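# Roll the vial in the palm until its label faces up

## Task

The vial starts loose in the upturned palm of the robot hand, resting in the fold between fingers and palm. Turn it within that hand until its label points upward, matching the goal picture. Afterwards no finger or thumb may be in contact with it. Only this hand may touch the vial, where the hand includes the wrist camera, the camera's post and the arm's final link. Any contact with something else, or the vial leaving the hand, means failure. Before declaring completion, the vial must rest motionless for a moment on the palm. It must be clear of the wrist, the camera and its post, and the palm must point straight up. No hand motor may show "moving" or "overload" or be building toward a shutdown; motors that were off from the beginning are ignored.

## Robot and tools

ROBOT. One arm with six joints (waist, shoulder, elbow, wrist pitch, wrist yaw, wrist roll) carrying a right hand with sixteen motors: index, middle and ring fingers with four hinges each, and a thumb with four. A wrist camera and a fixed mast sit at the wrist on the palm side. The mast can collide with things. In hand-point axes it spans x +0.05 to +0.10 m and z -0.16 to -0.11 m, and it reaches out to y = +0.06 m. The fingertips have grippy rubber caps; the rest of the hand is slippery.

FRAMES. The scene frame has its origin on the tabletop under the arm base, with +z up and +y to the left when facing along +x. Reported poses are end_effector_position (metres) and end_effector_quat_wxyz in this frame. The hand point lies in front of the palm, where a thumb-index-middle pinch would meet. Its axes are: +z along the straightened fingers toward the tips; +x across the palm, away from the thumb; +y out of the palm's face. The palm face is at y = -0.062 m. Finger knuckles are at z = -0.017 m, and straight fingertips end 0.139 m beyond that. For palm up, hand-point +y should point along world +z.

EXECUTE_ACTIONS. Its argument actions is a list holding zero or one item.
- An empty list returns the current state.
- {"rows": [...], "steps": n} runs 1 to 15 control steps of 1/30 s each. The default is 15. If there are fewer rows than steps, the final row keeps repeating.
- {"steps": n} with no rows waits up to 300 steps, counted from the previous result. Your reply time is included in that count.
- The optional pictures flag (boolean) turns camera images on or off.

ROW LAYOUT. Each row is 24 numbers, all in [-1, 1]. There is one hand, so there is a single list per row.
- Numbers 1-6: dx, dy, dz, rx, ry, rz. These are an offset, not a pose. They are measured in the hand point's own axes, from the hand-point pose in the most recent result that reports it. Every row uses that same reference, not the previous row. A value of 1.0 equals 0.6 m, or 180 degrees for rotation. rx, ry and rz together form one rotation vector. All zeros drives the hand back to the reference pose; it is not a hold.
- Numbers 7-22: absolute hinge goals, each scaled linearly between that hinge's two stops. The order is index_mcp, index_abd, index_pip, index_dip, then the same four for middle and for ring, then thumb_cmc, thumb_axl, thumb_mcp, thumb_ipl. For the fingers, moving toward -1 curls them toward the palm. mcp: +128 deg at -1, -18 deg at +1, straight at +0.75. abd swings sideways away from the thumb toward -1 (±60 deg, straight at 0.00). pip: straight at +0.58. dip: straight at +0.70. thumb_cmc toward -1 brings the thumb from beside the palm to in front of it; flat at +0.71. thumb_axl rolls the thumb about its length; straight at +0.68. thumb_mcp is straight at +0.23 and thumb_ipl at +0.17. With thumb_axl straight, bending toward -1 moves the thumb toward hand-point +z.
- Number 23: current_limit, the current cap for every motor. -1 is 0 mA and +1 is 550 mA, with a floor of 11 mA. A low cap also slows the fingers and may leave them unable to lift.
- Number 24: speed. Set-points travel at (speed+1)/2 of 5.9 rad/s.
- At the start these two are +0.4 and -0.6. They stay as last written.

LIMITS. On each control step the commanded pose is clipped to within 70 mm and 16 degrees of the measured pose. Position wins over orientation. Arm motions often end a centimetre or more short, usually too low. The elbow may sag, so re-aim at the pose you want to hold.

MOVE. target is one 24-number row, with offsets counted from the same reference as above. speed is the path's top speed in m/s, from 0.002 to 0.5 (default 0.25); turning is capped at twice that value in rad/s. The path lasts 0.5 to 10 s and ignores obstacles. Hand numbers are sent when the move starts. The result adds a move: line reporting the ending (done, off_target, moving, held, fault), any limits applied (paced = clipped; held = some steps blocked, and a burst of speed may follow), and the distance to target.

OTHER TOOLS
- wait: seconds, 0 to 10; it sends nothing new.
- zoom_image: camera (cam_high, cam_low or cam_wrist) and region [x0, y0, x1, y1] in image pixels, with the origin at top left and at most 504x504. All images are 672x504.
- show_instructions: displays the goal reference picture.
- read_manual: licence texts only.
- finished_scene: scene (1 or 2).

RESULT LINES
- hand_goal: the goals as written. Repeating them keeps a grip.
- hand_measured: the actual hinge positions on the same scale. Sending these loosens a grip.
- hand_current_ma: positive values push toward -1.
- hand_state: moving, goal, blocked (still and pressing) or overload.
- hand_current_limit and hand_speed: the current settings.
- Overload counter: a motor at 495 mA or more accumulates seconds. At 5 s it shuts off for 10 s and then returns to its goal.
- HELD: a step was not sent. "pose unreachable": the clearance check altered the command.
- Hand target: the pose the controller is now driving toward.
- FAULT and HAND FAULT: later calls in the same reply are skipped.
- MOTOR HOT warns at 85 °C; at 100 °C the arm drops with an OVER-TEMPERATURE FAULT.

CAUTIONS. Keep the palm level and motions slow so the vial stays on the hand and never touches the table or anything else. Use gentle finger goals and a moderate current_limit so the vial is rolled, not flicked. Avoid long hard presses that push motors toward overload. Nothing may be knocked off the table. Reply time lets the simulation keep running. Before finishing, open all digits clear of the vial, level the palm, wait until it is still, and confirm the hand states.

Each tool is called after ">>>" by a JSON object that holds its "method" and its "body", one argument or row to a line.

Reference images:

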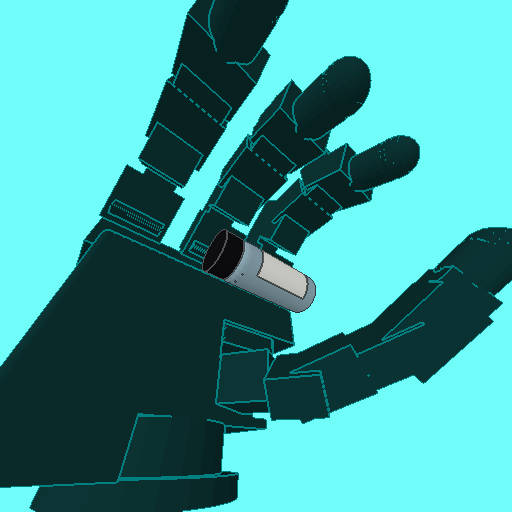

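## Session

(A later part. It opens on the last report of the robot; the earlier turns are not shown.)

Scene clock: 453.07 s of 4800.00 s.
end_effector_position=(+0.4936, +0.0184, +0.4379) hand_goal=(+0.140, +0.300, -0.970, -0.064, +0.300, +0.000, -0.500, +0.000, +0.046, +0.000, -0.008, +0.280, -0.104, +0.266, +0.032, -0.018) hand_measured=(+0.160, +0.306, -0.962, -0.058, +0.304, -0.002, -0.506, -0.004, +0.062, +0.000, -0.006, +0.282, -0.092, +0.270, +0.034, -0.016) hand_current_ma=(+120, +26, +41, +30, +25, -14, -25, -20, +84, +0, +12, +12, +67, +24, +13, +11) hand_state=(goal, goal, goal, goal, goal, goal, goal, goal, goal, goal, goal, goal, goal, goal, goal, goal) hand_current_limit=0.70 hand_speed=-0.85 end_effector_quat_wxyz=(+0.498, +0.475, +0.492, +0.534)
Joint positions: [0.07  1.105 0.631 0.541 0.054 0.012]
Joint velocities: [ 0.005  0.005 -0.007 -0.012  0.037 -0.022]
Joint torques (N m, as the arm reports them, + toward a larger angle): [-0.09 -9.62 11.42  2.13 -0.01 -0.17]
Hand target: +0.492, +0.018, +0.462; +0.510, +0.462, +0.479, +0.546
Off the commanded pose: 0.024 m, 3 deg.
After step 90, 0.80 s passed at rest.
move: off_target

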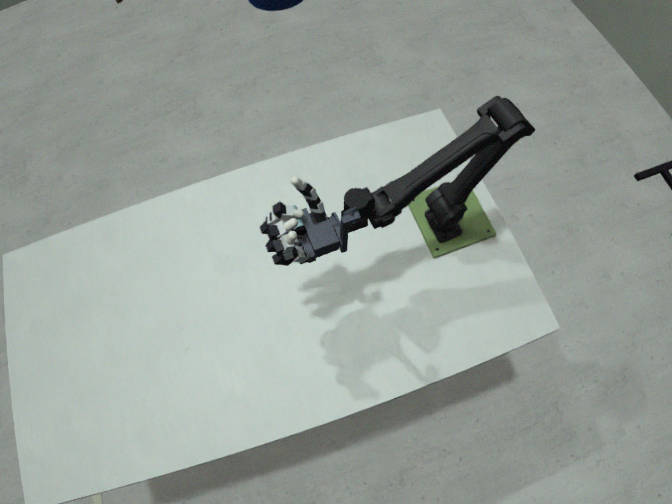

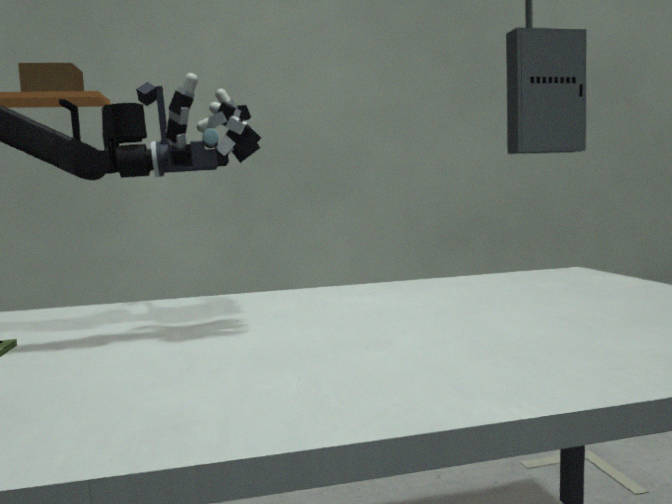

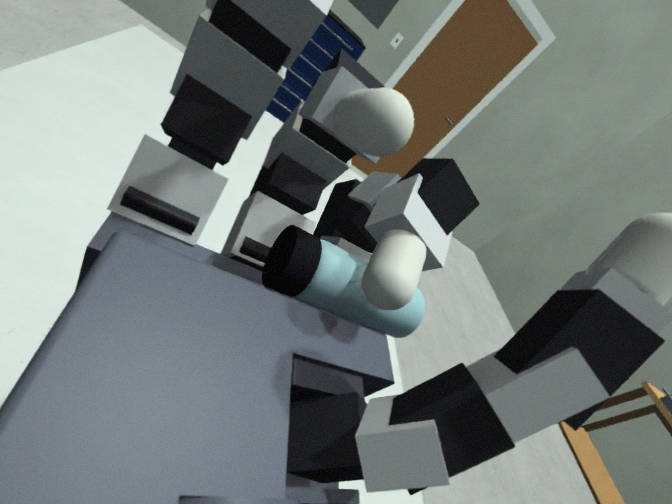

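>>> {"method": "execute_actions", "body": {
  "actions": [
    {"rows":[[0,0.04,0.002,-0.0157,0,0, 0.16,0.3,-0.88,-0.03, 0.3,0,-0.5,0, 0.046,0,-0.008,0.28,-0.104,0.266,0.032,-0.018,0.7,-0.5],[0,0.04,0.002,-0.0157,0,0, 0.36,0.3,-0.88,-0.03, 0.3,0,-0.5,0, 0.046,0,-0.008,0.28,-0.104,0.266,0.032,-0.018,0.7,-0.5],[0,0.04,0.002,-0.0157,0,0, 0.36,0.3,-0.88,-0.03, 0.3,0,-0.5,0, 0.046,0,-0.008,0.28,-0.104,0.266,0.032,-0.018,0.7,-0.5],[0,0.04,0.002,-0.0157,0,0, 0.36,0.3,-0.88,-0.03, 0.3,0,-0.5,0, 0.046,0,-0.008,0.28,-0.104,0.266,0.032,-0.018,0.7,-0.5],[0,0.04,0.002,-0.0157,0,0, 0.36,0.3,-0.88,-0.03, 0.3,0,-0.5,0, 0.046,0,-0.008,0.28,-0.104,0.266,0.032,-0.018,0.7,-0.5],[0,0.04,0.002,-0.0157,0,0, 0.36,0.3,-0.88,-0.03, 0.3,0,-0.5,0, 0.046,0,-0.008,0.28,-0.104,0.266,0.032,-0.018,0.7,-0.5],[0,0.04,0.002,-0.0157,0,0, 0.36,0.3,-1,-0.115, 0.3,0,-0.5,0, 0.046,0,-0.008,0.28,-0.104,0.266,0.032,-0.018,0.7,-0.7]],"steps":15}
  ],
  "pictures": false
}}

>>> {"method": "move", "body": {
  "target": [0,0.04,0.002,-0.0157,0,0, 0.15,0.3,-1,-0.085, 0.3,0,-0.5,0, 0.046,0,-0.008,0.28,-0.104,0.266,0.032,-0.018,0.7,-0.88]
}}

>>> {"method": "move", "body": {
  "target": [0,0.04,0.002,-0.0157,0,0, 0.14,0.3,-0.97,-0.065, 0.3,0,-0.5,0, 0.046,0,-0.008,0.28,-0.104,0.266,0.032,-0.018,0.7,-0.85]
}}

>>> {"method": "zoom_image", "body": {
  "camera": "cam_wrist",
  "region": [230,180,470,360]
}}

Scene clock: 467.00 s of 4800.00 s.
end_effector_position=(+0.4936, +0.0184, +0.4379) hand_goal=(+0.360, +0.300, -1.000, -0.114, +0.300, +0.000, -0.500, +0.000, +0.046, +0.000, -0.008, +0.280, -0.104, +0.266, +0.032, -0.018) hand_measured=(+0.366, +0.304, -0.980, -0.106, +0.304, -0.002, -0.506, -0.004, +0.062, +0.000, -0.006, +0.282, -0.092, +0.270, +0.034, -0.016) hand_current_ma=(+37, +17, +108, +41, +25, -14, -25, -20, +84, +0, +12, +12, +67, +24, +13, +11) hand_state=(goal, goal, blocked, goal, goal, goal, goal, goal, goal, goal, goal, goal, goal, goal, goal, goal) hand_current_limit=0.70 hand_speed=-0.70 end_effector_quat_wxyz=(+0.498, +0.475, +0.492, +0.534)
Joint positions: [0.07  1.105 0.631 0.541 0.054 0.012]
Joint velocities: [-0.005  0.005  0.017  0.002 -0.022  0.037]
Joint torques (N m, as the arm reports them, + toward a larger angle): [  0.43 -10.29  11.44   2.24   0.05  -0.19]
Hand target: +0.492, +0.018, +0.462; +0.510, +0.462, +0.479, +0.546
Off the commanded pose: 0.024 m, 3 deg.
Steps of this call (steps 1 to 90: nothing new was sent; then 10.43 s passed at rest; steps 91 to 105: all 15 steps of this action). Readings (end_effector_position | what the end effector reports):
91: (+0.4936, +0.0184, +0.4379) | hand_goal=(+0.160, +0.300, -0.880, -0.030, +0.300, +0.000, -0.500, +0.000, +0.046, +0.000, -0.008, +0.280, -0.104, +0.266, +0.032, -0.018) hand_measured=(+0.160, +0.306, -0.962, -0.058, +0.304, -0.002, -0.506, -0.004, +0.062, +0.000, -0.006, +0.282, -0.092, +0.270, +0.034, -0.016) hand_current_ma=(+120, +26, +41, +30, +25, -14, -25, -20, +84, +0, +12, +12, +67, +24, +13, +11) hand_state=(moving, goal, moving, moving, goal, goal, goal, goal, goal, goal, goal, goal, goal, goal, goal, goal) hand_current_limit=0.70 hand_speed=-0.50
92: (+0.4936, +0.0184, +0.4379) | hand_goal=(+0.360, +0.300, -0.880, -0.030, +0.300, +0.000, -0.500, +0.000, +0.046, +0.000, -0.008, +0.280, -0.104, +0.266, +0.032, -0.018) hand_measured=(+0.160, +0.306, -0.956, -0.052, +0.304, -0.002, -0.506, -0.004, +0.062, +0.000, -0.006, +0.282, -0.092, +0.270, +0.034, -0.016) hand_current_ma=(-7, +21, -85, -62, +25, -14, -25, -20, +84, +0, +12, +12, +67, +24, +13, +11) hand_state=(moving, goal, moving, moving, goal, goal, goal, goal, goal, goal, goal, goal, goal, goal, goal, goal) hand_current_limit=0.70 hand_speed=-0.50
94: (+0.4936, +0.0184, +0.4379) | hand_goal=(+0.360, +0.300, -0.880, -0.030, +0.300, +0.000, -0.500, +0.000, +0.046, +0.000, -0.008, +0.280, -0.104, +0.266, +0.032, -0.018) hand_measured=(+0.200, +0.304, -0.906, -0.034, +0.304, -0.002, -0.506, -0.004, +0.062, +0.000, -0.006, +0.282, -0.092, +0.270, +0.034, -0.016) hand_current_ma=(-43, +18, -41, -17, +25, -14, -25, -20, +84, +0, +12, +12, +67, +24, +13, +11) hand_state=(moving, goal, moving, moving, goal, goal, goal, goal, goal, goal, goal, goal, goal, goal, goal, goal) hand_current_limit=0.70 hand_speed=-0.50
98: (+0.4936, +0.0184, +0.4379) | hand_goal=(+0.360, +0.300, -1.000, -0.114, +0.300, +0.000, -0.500, +0.000, +0.046, +0.000, -0.008, +0.280, -0.104, +0.266, +0.032, -0.018) hand_measured=(+0.344, +0.304, -0.890, -0.038, +0.304, -0.002, -0.506, -0.004, +0.062, +0.000, -0.006, +0.282, -0.092, +0.270, +0.034, -0.016) hand_current_ma=(+25, +17, +37, +45, +25, -14, -25, -20, +84, +0, +12, +12, +67, +24, +13, +11) hand_state=(moving, goal, moving, moving, goal, goal, goal, goal, goal, goal, goal, goal, goal, goal, goal, goal) hand_current_limit=0.70 hand_speed=-0.70
105: the state above

Scene clock: 468.27 s of 4800.00 s.
end_effector_position=(+0.4936, +0.0184, +0.4379) hand_goal=(+0.150, +0.300, -1.000, -0.084, +0.300, +0.000, -0.500, +0.000, +0.046, +0.000, -0.008, +0.280, -0.104, +0.266, +0.032, -0.018) hand_measured=(+0.244, +0.318, -0.942, -0.058, +0.304, -0.002, -0.506, -0.004, +0.062, +0.000, -0.006, +0.282, -0.092, +0.270, +0.034, -0.016) hand_current_ma=(+464, +77, +303, +137, +25, -14, -25, -20, +84, +0, +12, +12, +67, +24, +13, +11) hand_state=(blocked, goal, blocked, blocked, goal, goal, goal, goal, goal, goal, goal, goal, goal, goal, goal, goal) hand_current_limit=0.70 hand_speed=-0.88 end_effector_quat_wxyz=(+0.498, +0.475, +0.492, +0.534)
Joint positions: [0.07  1.105 0.631 0.541 0.054 0.012]
Joint velocities: [-0.005 -0.005  0.002  0.007 -0.081 -0.022]
Joint torques (N m, as the arm reports them, + toward a larger angle): [  0.26 -10.1   11.4    2.1    0.04  -0.18]
Hand target: +0.492, +0.018, +0.462; +0.510, +0.462, +0.479, +0.546
Off the commanded pose: 0.024 m, 3 deg.
move: off_target

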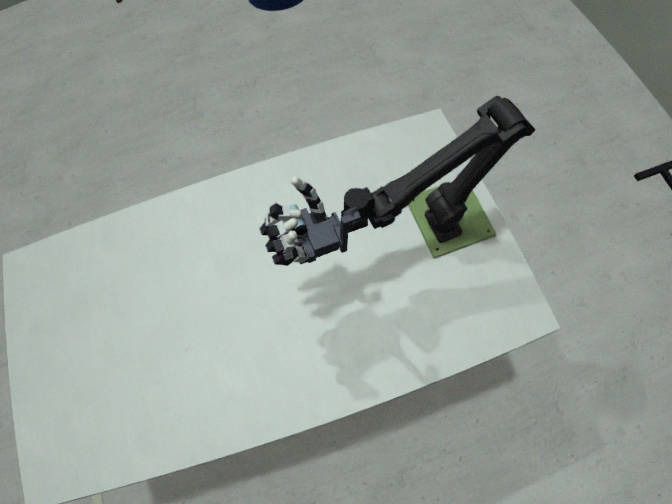

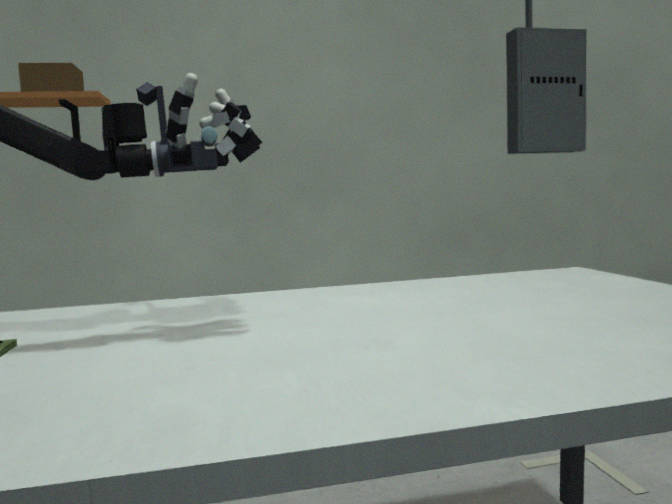

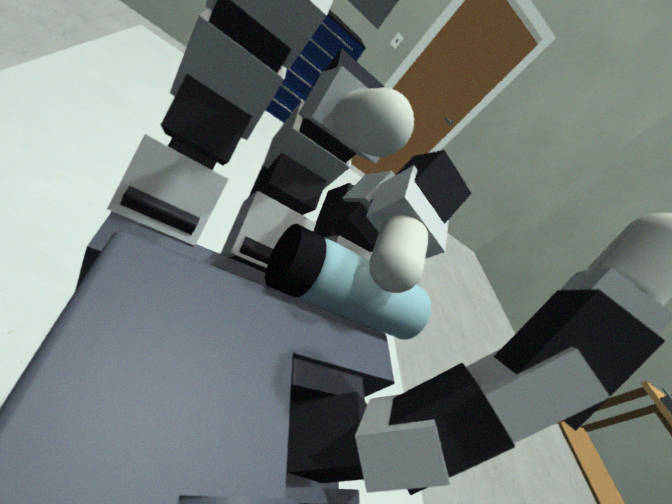

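Scene clock: 468.97 s of 4800.00 s.
end_effector_position=(+0.4936, +0.0184, +0.4379) hand_goal=(+0.140, +0.300, -0.970, -0.064, +0.300, +0.000, -0.500, +0.000, +0.046, +0.000, -0.008, +0.280, -0.104, +0.266, +0.032, -0.018) hand_measured=(+0.160, +0.306, -0.962, -0.058, +0.304, -0.002, -0.506, -0.004, +0.062, +0.000, -0.006, +0.282, -0.092, +0.270, +0.034, -0.016) hand_current_ma=(+124, +27, +41, +29, +25, -14, -25, -20, +83, +0, +12, +12, +66, +24, +13, +11) hand_state=(blocked, goal, goal, goal, goal, goal, goal, goal, goal, goal, goal, goal, goal, goal, goal, goal) hand_current_limit=0.70 hand_speed=-0.85 end_effector_quat_wxyz=(+0.498, +0.475, +0.492, +0.534)
Joint positions: [0.07  1.105 0.631 0.541 0.054 0.012]
Joint velocities: [-0.005 -0.005 -0.007  0.002  0.066  0.022]
Joint torques (N m, as the arm reports them, + toward a larger angle): [ 0.04 -9.59 11.4   2.22  0.02 -0.19]
Hand target: +0.492, +0.018, +0.462; +0.510, +0.462, +0.479, +0.546
Off the commanded pose: 0.024 m, 3 deg.
move: off_target

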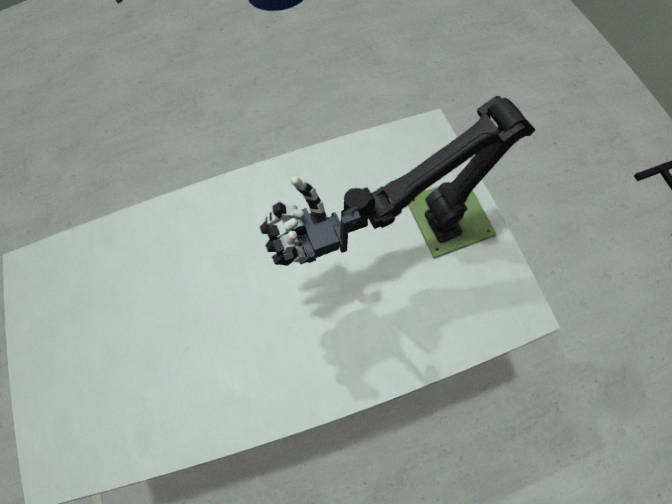

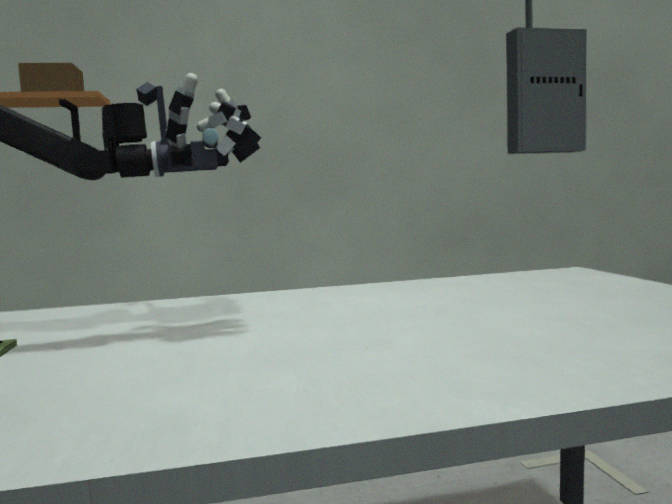

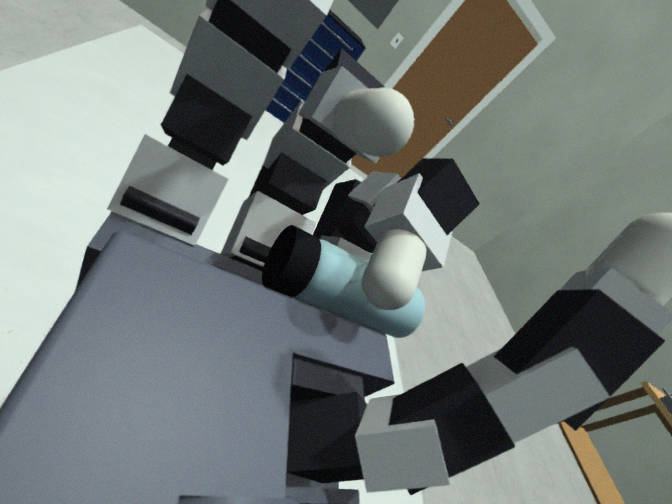

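Region (230, 180, 470, 360) of cam_wrist's 672x504 image, scaled by 2.100, with more detail than that image has; it fills the top 378 rows of this view, and the rest is white.

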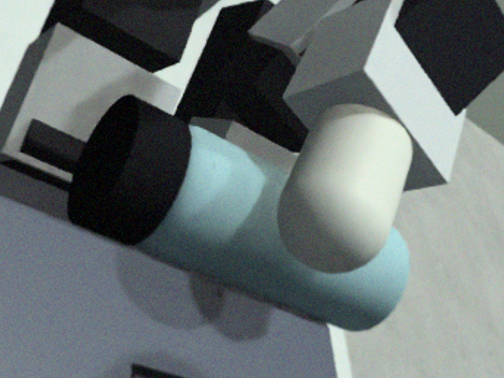

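>>> {"method": "execute_actions", "body": {
  "actions": [
    {"rows":[[0,0.04,0.002,-0.0157,0,0, 0.16,0.3,-0.88,-0.03, 0.3,0,-0.5,0, 0.046,0,-0.008,0.28,-0.104,0.266,0.032,-0.018,0.7,-0.5],[0,0.04,0.002,-0.0157,0,0, 0.36,0.3,-0.88,-0.03, 0.3,0,-0.5,0, 0.046,0,-0.008,0.28,-0.104,0.266,0.032,-0.018,0.7,-0.5],[0,0.04,0.002,-0.0157,0,0, 0.36,0.3,-0.88,-0.03, 0.3,0,-0.5,0, 0.046,0,-0.008,0.28,-0.104,0.266,0.032,-0.018,0.7,-0.5],[0,0.04,0.002,-0.0157,0,0, 0.36,0.3,-0.88,-0.03, 0.3,0,-0.5,0, 0.046,0,-0.008,0.28,-0.104,0.266,0.032,-0.018,0.7,-0.5],[0,0.04,0.002,-0.0157,0,0, 0.36,0.3,-0.88,-0.03, 0.3,0,-0.5,0, 0.046,0,-0.008,0.28,-0.104,0.266,0.032,-0.018,0.7,-0.5],[0,0.04,0.002,-0.0157,0,0, 0.36,0.3,-0.88,-0.03, 0.3,0,-0.5,0, 0.046,0,-0.008,0.28,-0.104,0.266,0.032,-0.018,0.7,-0.5],[0,0.04,0.002,-0.0157,0,0, 0.36,0.3,-1,-0.115, 0.3,0,-0.5,0, 0.046,0,-0.008,0.28,-0.104,0.266,0.032,-0.018,0.7,-0.7]],"steps":15}
  ],
  "pictures": false
}}

>>> {"method": "move", "body": {
  "target": [0,0.04,0.002,-0.0157,0,0, 0.15,0.3,-1,-0.085, 0.3,0,-0.5,0, 0.046,0,-0.008,0.28,-0.104,0.266,0.032,-0.018,0.7,-0.88]
}}

>>> {"method": "move", "body": {
  "target": [0,0.04,0.002,-0.0157,0,0, 0.14,0.3,-0.97,-0.065, 0.3,0,-0.5,0, 0.046,0,-0.008,0.28,-0.104,0.266,0.032,-0.018,0.7,-0.85]
}}

>>> {"method": "execute_actions", "body": {
  "actions": [
    {"rows":[[0,0.04,0.002,-0.0157,0,0, 0.16,0.3,-0.88,-0.03, 0.3,0,-0.5,0, 0.046,0,-0.008,0.28,-0.104,0.266,0.032,-0.018,0.7,-0.5],[0,0.04,0.002,-0.0157,0,0, 0.36,0.3,-0.88,-0.03, 0.3,0,-0.5,0, 0.046,0,-0.008,0.28,-0.104,0.266,0.032,-0.018,0.7,-0.5],[0,0.04,0.002,-0.0157,0,0, 0.36,0.3,-0.88,-0.03, 0.3,0,-0.5,0, 0.046,0,-0.008,0.28,-0.104,0.266,0.032,-0.018,0.7,-0.5],[0,0.04,0.002,-0.0157,0,0, 0.36,0.3,-0.88,-0.03, 0.3,0,-0.5,0, 0.046,0,-0.008,0.28,-0.104,0.266,0.032,-0.018,0.7,-0.5],[0,0.04,0.002,-0.0157,0,0, 0.36,0.3,-0.88,-0.03, 0.3,0,-0.5,0, 0.046,0,-0.008,0.28,-0.104,0.266,0.032,-0.018,0.7,-0.5],[0,0.04,0.002,-0.0157,0,0, 0.36,0.3,-0.88,-0.03, 0.3,0,-0.5,0, 0.046,0,-0.008,0.28,-0.104,0.266,0.032,-0.018,0.7,-0.5],[0,0.04,0.002,-0.0157,0,0, 0.36,0.3,-1,-0.115, 0.3,0,-0.5,0, 0.046,0,-0.008,0.28,-0.104,0.266,0.032,-0.018,0.7,-0.7]],"steps":15}
  ],
  "pictures": false
}}

>>> {"method": "move", "body": {
  "target": [0,0.04,0.002,-0.0157,0,0, 0.15,0.3,-1,-0.085, 0.3,0,-0.5,0, 0.046,0,-0.008,0.28,-0.104,0.266,0.032,-0.018,0.7,-0.88]
}}

>>> {"method": "move", "body": {
  "target": [0,0.04,0.002,-0.0157,0,0, 0.14,0.3,-0.97,-0.065, 0.3,0,-0.5,0, 0.046,0,-0.008,0.28,-0.104,0.266,0.032,-0.018,0.7,-0.85]
}}

>>> {"method": "zoom_image", "body": {
  "camera": "cam_wrist",
  "region": [230,180,470,360]
}}

Scene clock: 488.07 s of 4800.00 s.
end_effector_position=(+0.4936, +0.0184, +0.4379) hand_goal=(+0.360, +0.300, -1.000, -0.114, +0.300, +0.000, -0.500, +0.000, +0.046, +0.000, -0.008, +0.280, -0.104, +0.266, +0.032, -0.018) hand_measured=(+0.366, +0.304, -0.980, -0.106, +0.304, -0.002, -0.506, -0.004, +0.062, +0.000, -0.006, +0.282, -0.092, +0.270, +0.034, -0.016) hand_current_ma=(+38, +14, +108, +41, +25, -14, -25, -20, +83, +0, +12, +12, +66, +24, +13, +11) hand_state=(goal, goal, blocked, goal, goal, goal, goal, goal, goal, goal, goal, goal, goal, goal, goal, goal) hand_current_limit=0.70 hand_speed=-0.70 end_effector_quat_wxyz=(+0.498, +0.475, +0.492, +0.534)
Joint positions: [0.07  1.105 0.631 0.541 0.054 0.012]
Joint velocities: [-0.015 -0.005  0.007 -0.012 -0.022 -0.037]
Joint torques (N m, as the arm reports them, + toward a larger angle): [ -0.11 -10.25  11.39   2.19   0.02  -0.13]
Hand target: +0.492, +0.018, +0.462; +0.510, +0.462, +0.479, +0.546
Off the commanded pose: 0.024 m, 3 deg.
Steps of this call (steps 1 to 90: nothing new was sent; then 15.60 s passed at rest; steps 91 to 105: all 15 steps of this action). Readings (end_effector_position | what the end effector reports):
91: (+0.4936, +0.0184, +0.4379) | hand_goal=(+0.160, +0.300, -0.880, -0.030, +0.300, +0.000, -0.500, +0.000, +0.046, +0.000, -0.008, +0.280, -0.104, +0.266, +0.032, -0.018) hand_measured=(+0.160, +0.306, -0.962, -0.058, +0.304, -0.002, -0.506, -0.004, +0.062, +0.000, -0.006, +0.282, -0.092, +0.270, +0.034, -0.016) hand_current_ma=(+124, +27, +41, +29, +25, -14, -25, -20, +83, +0, +12, +12, +66, +24, +13, +11) hand_state=(moving, goal, moving, moving, goal, goal, goal, goal, goal, goal, goal, goal, goal, goal, goal, goal) hand_current_limit=0.70 hand_speed=-0.50
92: (+0.4936, +0.0184, +0.4379) | hand_goal=(+0.360, +0.300, -0.880, -0.030, +0.300, +0.000, -0.500, +0.000, +0.046, +0.000, -0.008, +0.280, -0.104, +0.266, +0.032, -0.018) hand_measured=(+0.162, +0.306, -0.956, -0.052, +0.304, -0.002, -0.506, -0.004, +0.062, +0.000, -0.006, +0.282, -0.092, +0.270, +0.034, -0.016) hand_current_ma=(-6, +21, -84, -62, +25, -14, -25, -20, +83, +0, +12, +12, +66, +24, +13, +11) hand_state=(moving, moving, moving, moving, goal, goal, goal, goal, goal, goal, goal, goal, goal, goal, goal, goal) hand_current_limit=0.70 hand_speed=-0.50
94: (+0.4936, +0.0184, +0.4379) | hand_goal=(+0.360, +0.300, -0.880, -0.030, +0.300, +0.000, -0.500, +0.000, +0.046, +0.000, -0.008, +0.280, -0.104, +0.266, +0.032, -0.018) hand_measured=(+0.200, +0.304, -0.906, -0.034, +0.304, -0.002, -0.506, -0.004, +0.062, +0.000, -0.006, +0.282, -0.092, +0.270, +0.034, -0.016) hand_current_ma=(-43, +18, -41, -17, +25, -14, -25, -20, +83, +0, +12, +12, +66, +24, +13, +11) hand_state=(moving, goal, moving, moving, goal, goal, goal, goal, goal, goal, goal, goal, goal, goal, goal, goal) hand_current_limit=0.70 hand_speed=-0.50
98: (+0.4936, +0.0184, +0.4379) | hand_goal=(+0.360, +0.300, -1.000, -0.114, +0.300, +0.000, -0.500, +0.000, +0.046, +0.000, -0.008, +0.280, -0.104, +0.266, +0.032, -0.018) hand_measured=(+0.344, +0.304, -0.890, -0.038, +0.304, -0.002, -0.506, -0.004, +0.062, +0.000, -0.006, +0.282, -0.092, +0.270, +0.034, -0.016) hand_current_ma=(+25, +17, +37, +45, +25, -14, -25, -20, +83, +0, +12, +12, +66, +24, +13, +11) hand_state=(moving, goal, moving, moving, goal, goal, goal, goal, goal, goal, goal, goal, goal, goal, goal, goal) hand_current_limit=0.70 hand_speed=-0.70
105: the state above

Scene clock: 489.33 s of 4800.00 s.
end_effector_position=(+0.4936, +0.0184, +0.4379) hand_goal=(+0.150, +0.300, -1.000, -0.084, +0.300, +0.000, -0.500, +0.000, +0.046, +0.000, -0.008, +0.280, -0.104, +0.266, +0.032, -0.018) hand_measured=(+0.244, +0.316, -0.942, -0.058, +0.304, -0.002, -0.506, -0.004, +0.062, +0.000, -0.006, +0.282, -0.092, +0.270, +0.034, -0.016) hand_current_ma=(+464, +74, +304, +137, +25, -14, -25, -20, +83, +0, +12, +12, +66, +24, +13, +11) hand_state=(blocked, goal, blocked, blocked, goal, goal, goal, goal, goal, goal, goal, goal, goal, goal, goal, goal) hand_current_limit=0.70 hand_speed=-0.88 end_effector_quat_wxyz=(+0.498, +0.475, +0.492, +0.534)
Joint positions: [0.07  1.105 0.631 0.541 0.054 0.012]
Joint velocities: [-0.005 -0.005 -0.002 -0.002  0.037  0.022]
Joint torques (N m, as the arm reports them, + toward a larger angle): [  0.6  -10.12  11.58   2.2    0.03  -0.15]
Hand target: +0.492, +0.018, +0.462; +0.510, +0.462, +0.479, +0.546
Off the commanded pose: 0.024 m, 3 deg.
move: off_target

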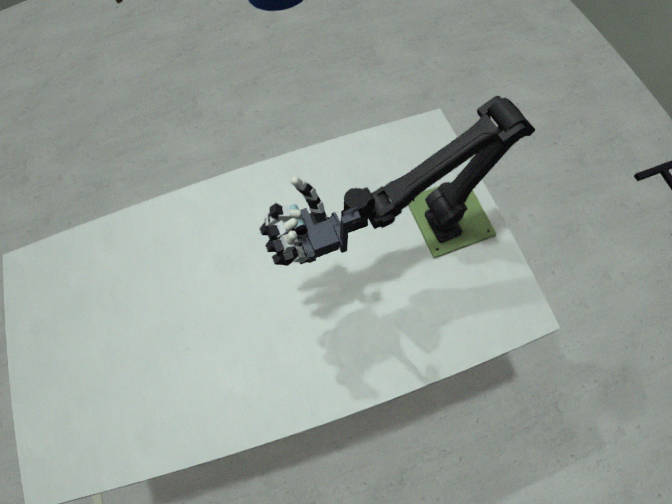

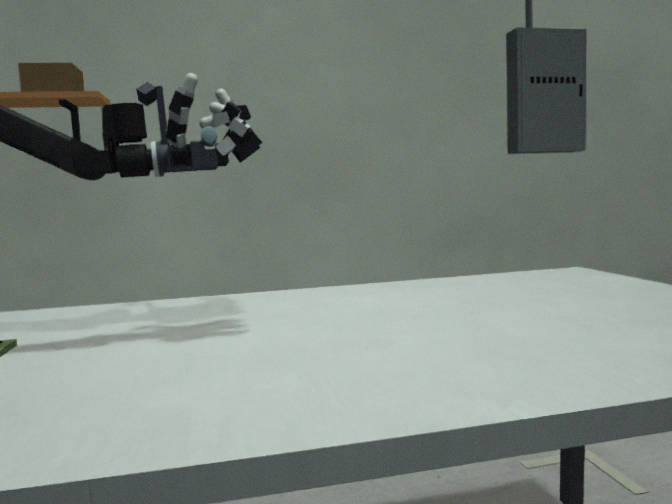

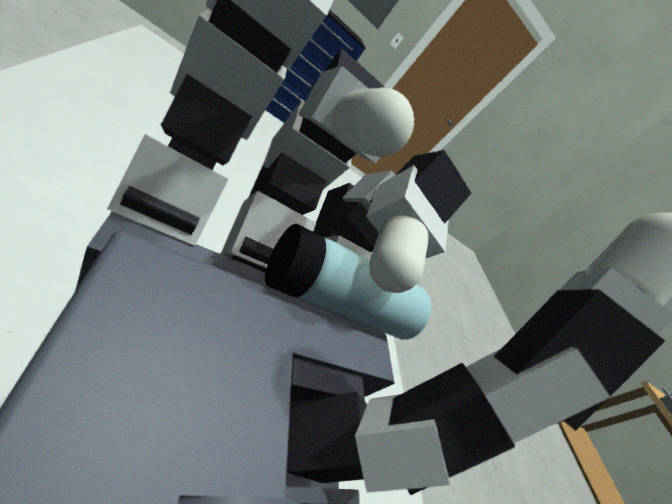

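Scene clock: 490.03 s of 4800.00 s.
end_effector_position=(+0.4936, +0.0184, +0.4379) hand_goal=(+0.140, +0.300, -0.970, -0.064, +0.300, +0.000, -0.500, +0.000, +0.046, +0.000, -0.008, +0.280, -0.104, +0.266, +0.032, -0.018) hand_measured=(+0.160, +0.306, -0.962, -0.058, +0.304, -0.002, -0.506, -0.004, +0.062, +0.000, -0.006, +0.282, -0.092, +0.270, +0.034, -0.016) hand_current_ma=(+121, +27, +42, +29, +25, -14, -25, -20, +83, +0, +12, +12, +66, +24, +13, +11) hand_state=(goal, goal, goal, goal, goal, goal, goal, goal, goal, goal, goal, goal, goal, goal, goal, goal) hand_current_limit=0.70 hand_speed=-0.85 end_effector_quat_wxyz=(+0.498, +0.475, +0.492, +0.534)
Joint positions: [0.07  1.105 0.631 0.541 0.054 0.012]
Joint velocities: [-0.005 -0.005 -0.012  0.007  0.022  0.066]
Joint torques (N m, as the arm reports them, + toward a larger angle): [  0.36 -10.25  11.47   2.18   0.01  -0.17]
Hand target: +0.492, +0.018, +0.462; +0.510, +0.462, +0.479, +0.546
Off the commanded pose: 0.024 m, 3 deg.
move: off_target

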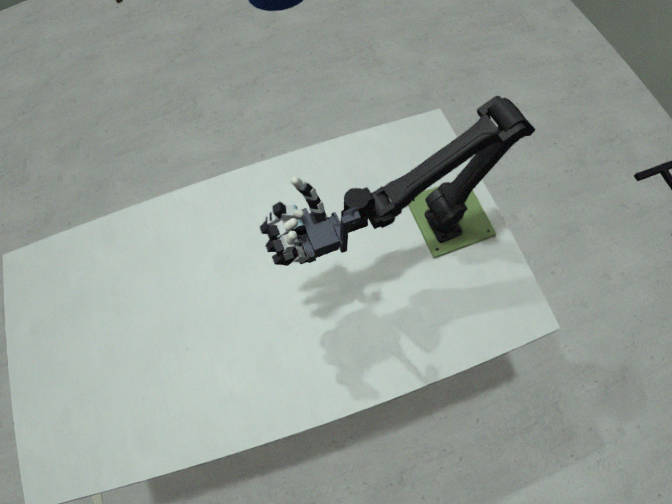

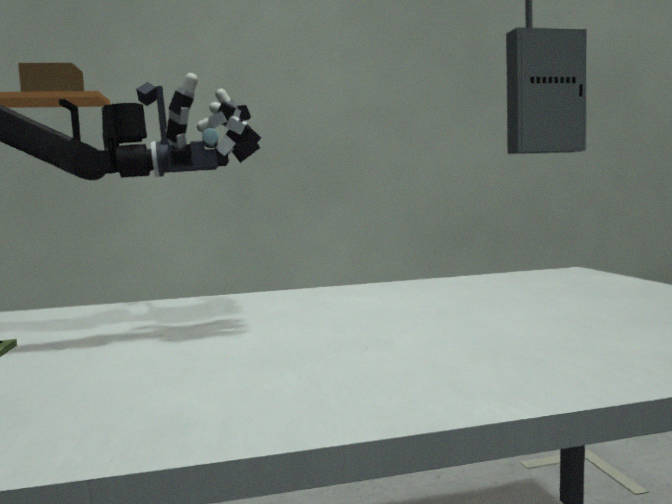

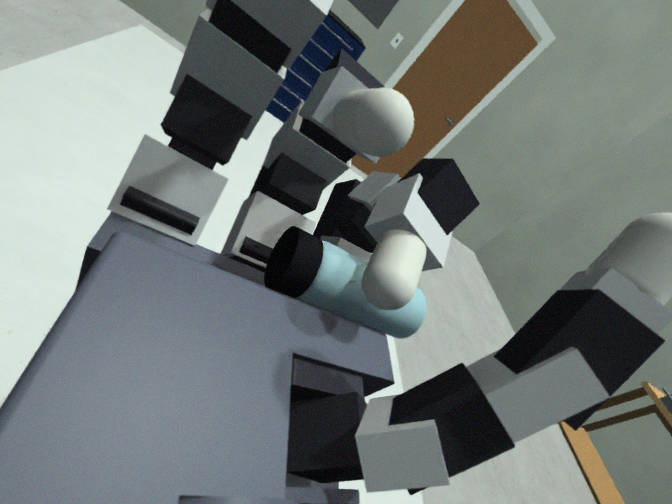

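Scene clock: 490.53 s of 4800.00 s.
end_effector_position=(+0.4936, +0.0184, +0.4379) hand_goal=(+0.360, +0.300, -1.000, -0.114, +0.300, +0.000, -0.500, +0.000, +0.046, +0.000, -0.008, +0.280, -0.104, +0.266, +0.032, -0.018) hand_measured=(+0.366, +0.304, -0.980, -0.106, +0.304, -0.002, -0.506, -0.004, +0.062, +0.000, -0.006, +0.282, -0.092, +0.270, +0.034, -0.016) hand_current_ma=(+38, +14, +108, +41, +25, -14, -25, -20, +83, +0, +12, +12, +66, +24, +13, +11) hand_state=(goal, goal, blocked, goal, goal, goal, goal, goal, goal, goal, goal, goal, goal, goal, goal, goal) hand_current_limit=0.70 hand_speed=-0.70 end_effector_quat_wxyz=(+0.498, +0.475, +0.492, +0.534)
Joint positions: [0.07  1.105 0.631 0.541 0.054 0.012]
Joint velocities: [-0.015 -0.005 -0.022  0.027 -0.051  0.007]
Joint torques (N m, as the arm reports them, + toward a larger angle): [ 0.61 -9.79 11.44  2.11  0.02 -0.16]
Hand target: +0.492, +0.018, +0.462; +0.510, +0.462, +0.479, +0.546
Off the commanded pose: 0.024 m, 3 deg.
Steps of this call (steps 1 to 15: all 15 steps of this action). Readings (end_effector_position | what the end effector reports):
1: (+0.4936, +0.0184, +0.4379) | hand_goal=(+0.160, +0.300, -0.880, -0.030, +0.300, +0.000, -0.500, +0.000, +0.046, +0.000, -0.008, +0.280, -0.104, +0.266, +0.032, -0.018) hand_measured=(+0.160, +0.306, -0.962, -0.058, +0.304, -0.002, -0.506, -0.004, +0.062, +0.000, -0.006, +0.282, -0.092, +0.270, +0.034, -0.016) hand_current_ma=(+121, +27, +42, +29, +25, -14, -25, -20, +83, +0, +12, +12, +66, +24, +13, +11) hand_state=(moving, goal, moving, moving, goal, goal, goal, goal, goal, goal, goal, goal, goal, goal, goal, goal) hand_current_limit=0.70 hand_speed=-0.50
2: (+0.4936, +0.0184, +0.4379) | hand_goal=(+0.360, +0.300, -0.880, -0.030, +0.300, +0.000, -0.500, +0.000, +0.046, +0.000, -0.008, +0.280, -0.104, +0.266, +0.032, -0.018) hand_measured=(+0.160, +0.306, -0.956, -0.052, +0.304, -0.002, -0.506, -0.004, +0.062, +0.000, -0.006, +0.282, -0.092, +0.270, +0.034, -0.016) hand_current_ma=(-7, +21, -85, -62, +25, -14, -25, -20, +83, +0, +12, +12, +66, +24, +13, +11) hand_state=(moving, moving, moving, moving, goal, goal, goal, goal, goal, goal, goal, goal, goal, goal, goal, goal) hand_current_limit=0.70 hand_speed=-0.50
4: (+0.4936, +0.0184, +0.4379) | hand_goal=(+0.360, +0.300, -0.880, -0.030, +0.300, +0.000, -0.500, +0.000, +0.046, +0.000, -0.008, +0.280, -0.104, +0.266, +0.032, -0.018) hand_measured=(+0.200, +0.304, -0.906, -0.034, +0.304, -0.002, -0.506, -0.004, +0.062, +0.000, -0.006, +0.282, -0.092, +0.270, +0.034, -0.016) hand_current_ma=(-43, +18, -41, -17, +25, -14, -25, -20, +83, +0, +12, +12, +66, +24, +13, +11) hand_state=(moving, goal, moving, moving, goal, goal, goal, goal, goal, goal, goal, goal, goal, goal, goal, goal) hand_current_limit=0.70 hand_speed=-0.50
8: (+0.4936, +0.0184, +0.4379) | hand_goal=(+0.360, +0.300, -1.000, -0.114, +0.300, +0.000, -0.500, +0.000, +0.046, +0.000, -0.008, +0.280, -0.104, +0.266, +0.032, -0.018) hand_measured=(+0.344, +0.304, -0.890, -0.038, +0.304, -0.002, -0.506, -0.004, +0.062, +0.000, -0.006, +0.282, -0.092, +0.270, +0.034, -0.016) hand_current_ma=(+25, +17, +37, +45, +25, -14, -25, -20, +83, +0, +12, +12, +66, +24, +13, +11) hand_state=(moving, goal, moving, moving, goal, goal, goal, goal, goal, goal, goal, goal, goal, goal, goal, goal) hand_current_limit=0.70 hand_speed=-0.70
15: the state above

Scene clock: 491.80 s of 4800.00 s.
end_effector_position=(+0.4936, +0.0184, +0.4379) hand_goal=(+0.150, +0.300, -1.000, -0.084, +0.300, +0.000, -0.500, +0.000, +0.046, +0.000, -0.008, +0.280, -0.104, +0.266, +0.032, -0.018) hand_measured=(+0.244, +0.316, -0.942, -0.058, +0.304, -0.002, -0.506, -0.004, +0.062, +0.000, -0.006, +0.282, -0.092, +0.270, +0.034, -0.016) hand_current_ma=(+464, +74, +304, +137, +25, -14, -25, -20, +83, +0, +12, +12, +66, +24, +13, +11) hand_state=(blocked, goal, blocked, blocked, goal, goal, goal, goal, goal, goal, goal, goal, goal, goal, goal, goal) hand_current_limit=0.70 hand_speed=-0.88 end_effector_quat_wxyz=(+0.498, +0.475, +0.492, +0.534)
Joint positions: [0.07  1.105 0.631 0.541 0.054 0.012]
Joint velocities: [-0.005 -0.015  0.002 -0.002  0.051 -0.007]
Joint torques (N m, as the arm reports them, + toward a larger angle): [  0.77 -10.06  11.36   2.32   0.03  -0.2 ]
Hand target: +0.492, +0.018, +0.462; +0.510, +0.462, +0.479, +0.546
Off the commanded pose: 0.024 m, 3 deg.
move: off_target

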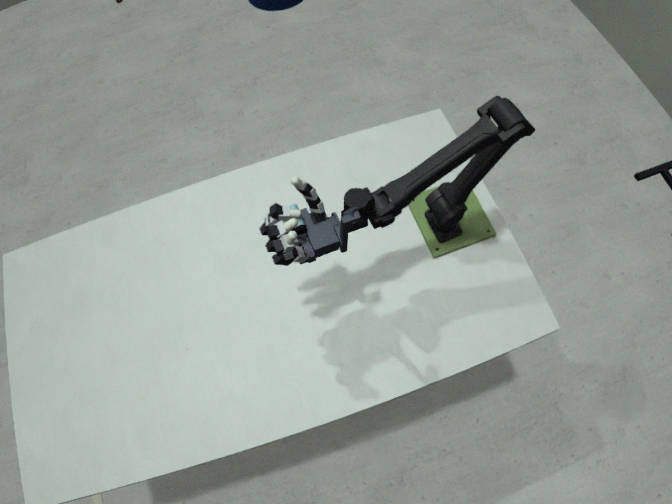

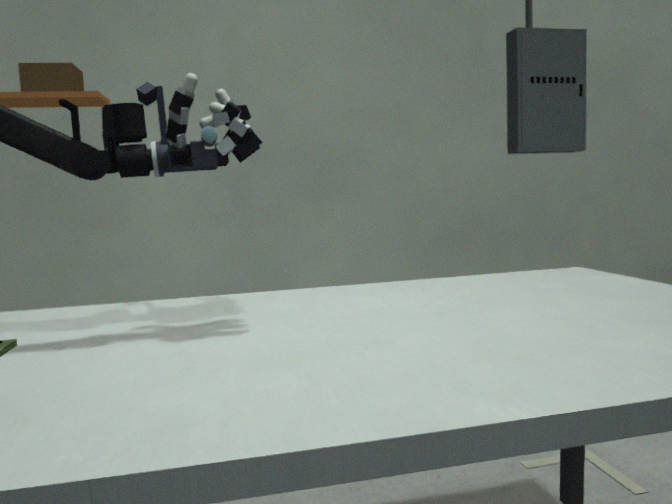

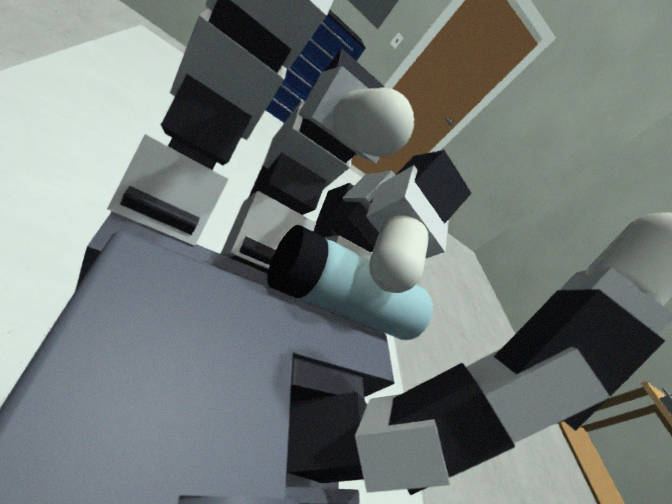

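Scene clock: 492.50 s of 4800.00 s.
end_effector_position=(+0.4936, +0.0184, +0.4379) hand_goal=(+0.140, +0.300, -0.970, -0.064, +0.300, +0.000, -0.500, +0.000, +0.046, +0.000, -0.008, +0.280, -0.104, +0.266, +0.032, -0.018) hand_measured=(+0.160, +0.306, -0.962, -0.058, +0.304, -0.002, -0.506, -0.004, +0.062, +0.000, -0.006, +0.282, -0.092, +0.270, +0.034, -0.016) hand_current_ma=(+122, +27, +40, +29, +25, -14, -25, -20, +83, +0, +12, +12, +66, +24, +13, +11) hand_state=(goal, goal, goal, goal, goal, goal, goal, goal, goal, goal, goal, goal, goal, goal, goal, goal) hand_current_limit=0.70 hand_speed=-0.85 end_effector_quat_wxyz=(+0.498, +0.475, +0.492, +0.534)
Joint positions: [0.07  1.105 0.631 0.541 0.054 0.012]
Joint velocities: [-0.015  0.005  0.002 -0.002 -0.007 -0.066]
Joint torques (N m, as the arm reports them, + toward a larger angle): [ -0.38 -10.06  11.44   2.11  -0.01  -0.17]
Hand target: +0.492, +0.018, +0.462; +0.510, +0.462, +0.479, +0.546
Off the commanded pose: 0.024 m, 3 deg.
move: off_target

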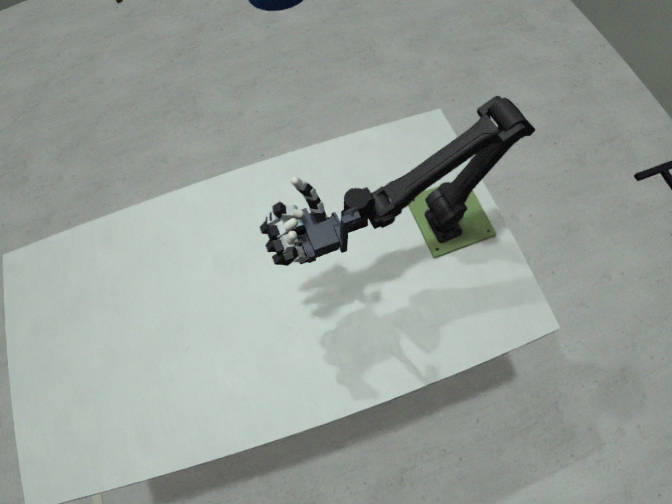

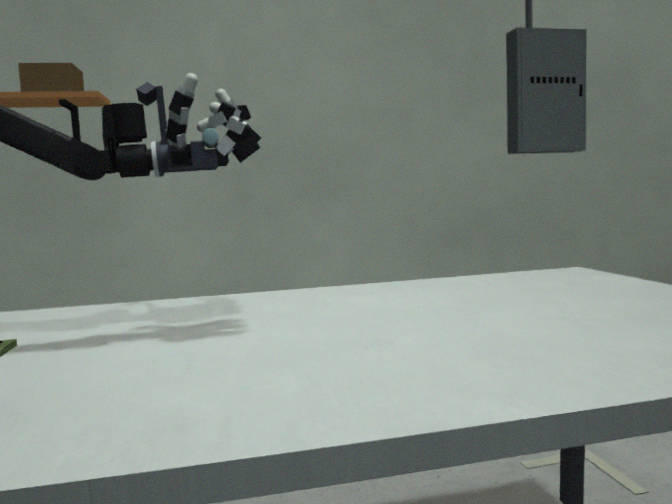

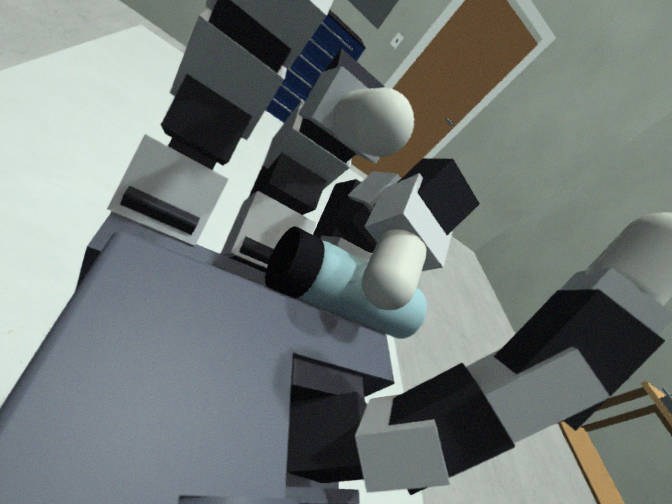

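Region (230, 180, 470, 360) of cam_wrist's 672x504 image, scaled by 2.100, with more detail than that image has; it fills the top 378 rows of this view, and the rest is white.

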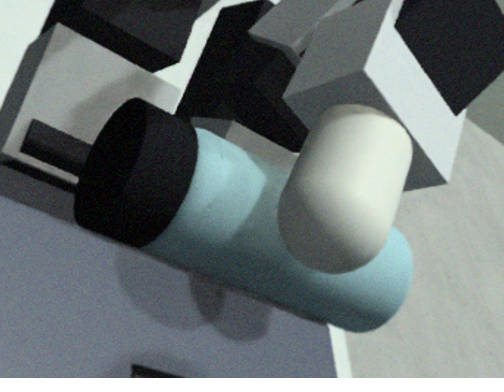

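>>> {"method": "move", "body": {
  "target": [0,0.04,0.002,-0.0157,0,0, 0.3,0.3,0,0.2, 0.3,0,0,0.2, 0.3,0,-0.008,0.28,-0.104,0.266,0.032,-0.018,0.7,-0.4]
}}

>>> {"method": "zoom_image", "body": {
  "camera": "cam_high",
  "region": [265,190,325,250]
}}

Scene clock: 497.60 s of 4800.00 s.
end_effector_position=(+0.4936, +0.0184, +0.4379) hand_goal=(+0.300, +0.300, +0.000, +0.200, +0.300, +0.000, +0.000, +0.200, +0.300, +0.000, -0.008, +0.280, -0.104, +0.266, +0.032, -0.018) hand_measured=(+0.306, +0.304, -0.002, +0.196, +0.306, -0.002, -0.002, +0.196, +0.308, +0.000, -0.006, +0.282, -0.092, +0.270, +0.034, -0.016) hand_current_ma=(+34, +18, -10, -16, +35, -14, -10, -16, +39, +0, +11, +12, +66, +24, +13, +11) hand_state=(goal, goal, goal, goal, goal, goal, goal, goal, goal, goal, goal, goal, goal, goal, goal, goal) hand_current_limit=0.70 hand_speed=-0.40 end_effector_quat_wxyz=(+0.498, +0.475, +0.492, +0.534)
Joint positions: [0.07  1.105 0.631 0.541 0.054 0.012]
Joint velocities: [-0.005 -0.005 -0.017  0.002 -0.007 -0.022]
Joint torques (N m, as the arm reports them, + toward a larger angle): [  0.13 -10.14  11.47   2.32   0.06  -0.19]
Hand target: +0.492, +0.018, +0.462; +0.510, +0.462, +0.479, +0.546
Off the commanded pose: 0.024 m, 3 deg.
After step 90, 1.17 s passed at rest.
move: off_target

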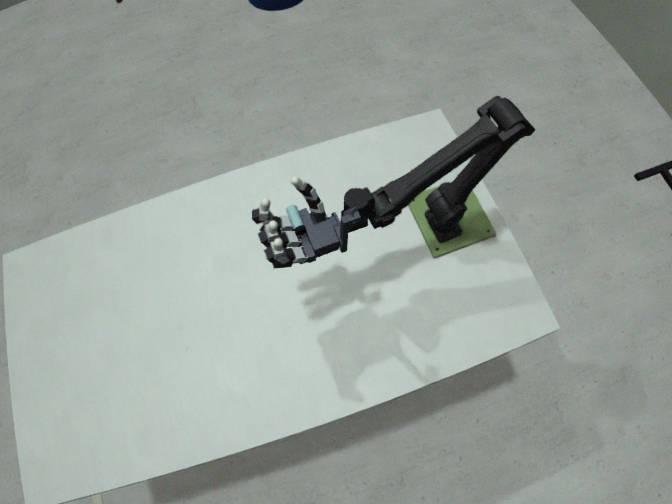

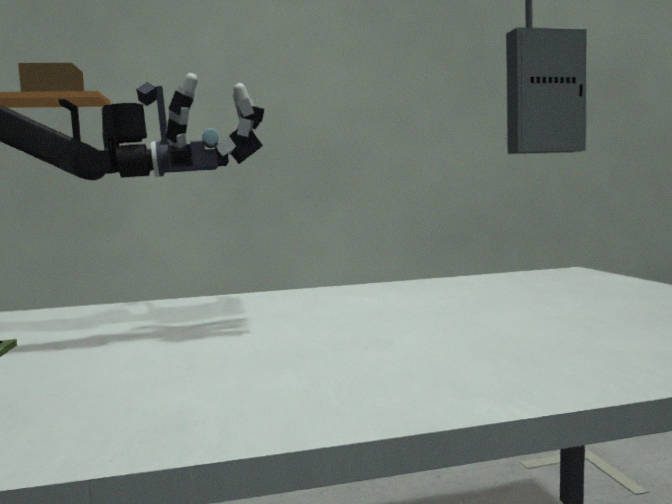

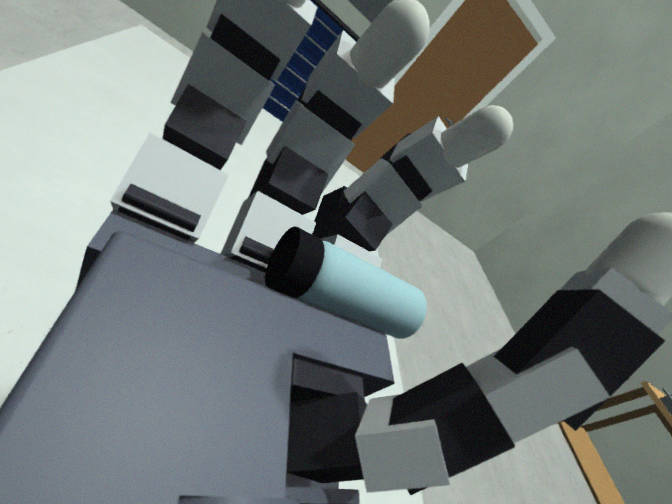

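Region (265, 190, 325, 250) of cam_high's 672x504 image, scaled by 8.400, with more detail than that image has.

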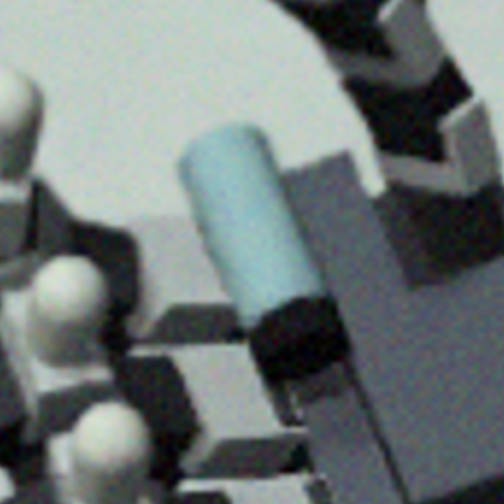

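>>> {"method": "zoom_image", "body": {
  "camera": "cam_low",
  "region": [195,122,230,157]
}}

Region (195, 122, 230, 157) of cam_low's 672x504 image, scaled by 14.400, with more detail than that image has.

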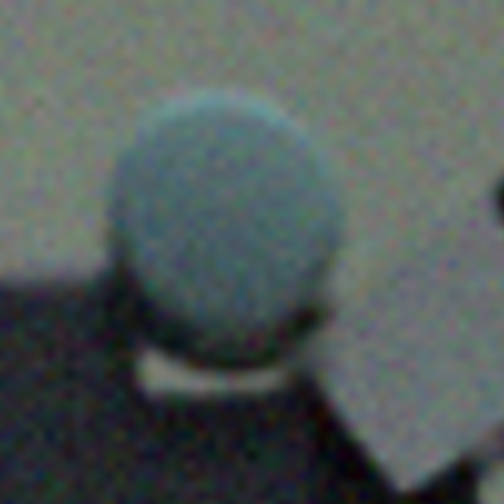

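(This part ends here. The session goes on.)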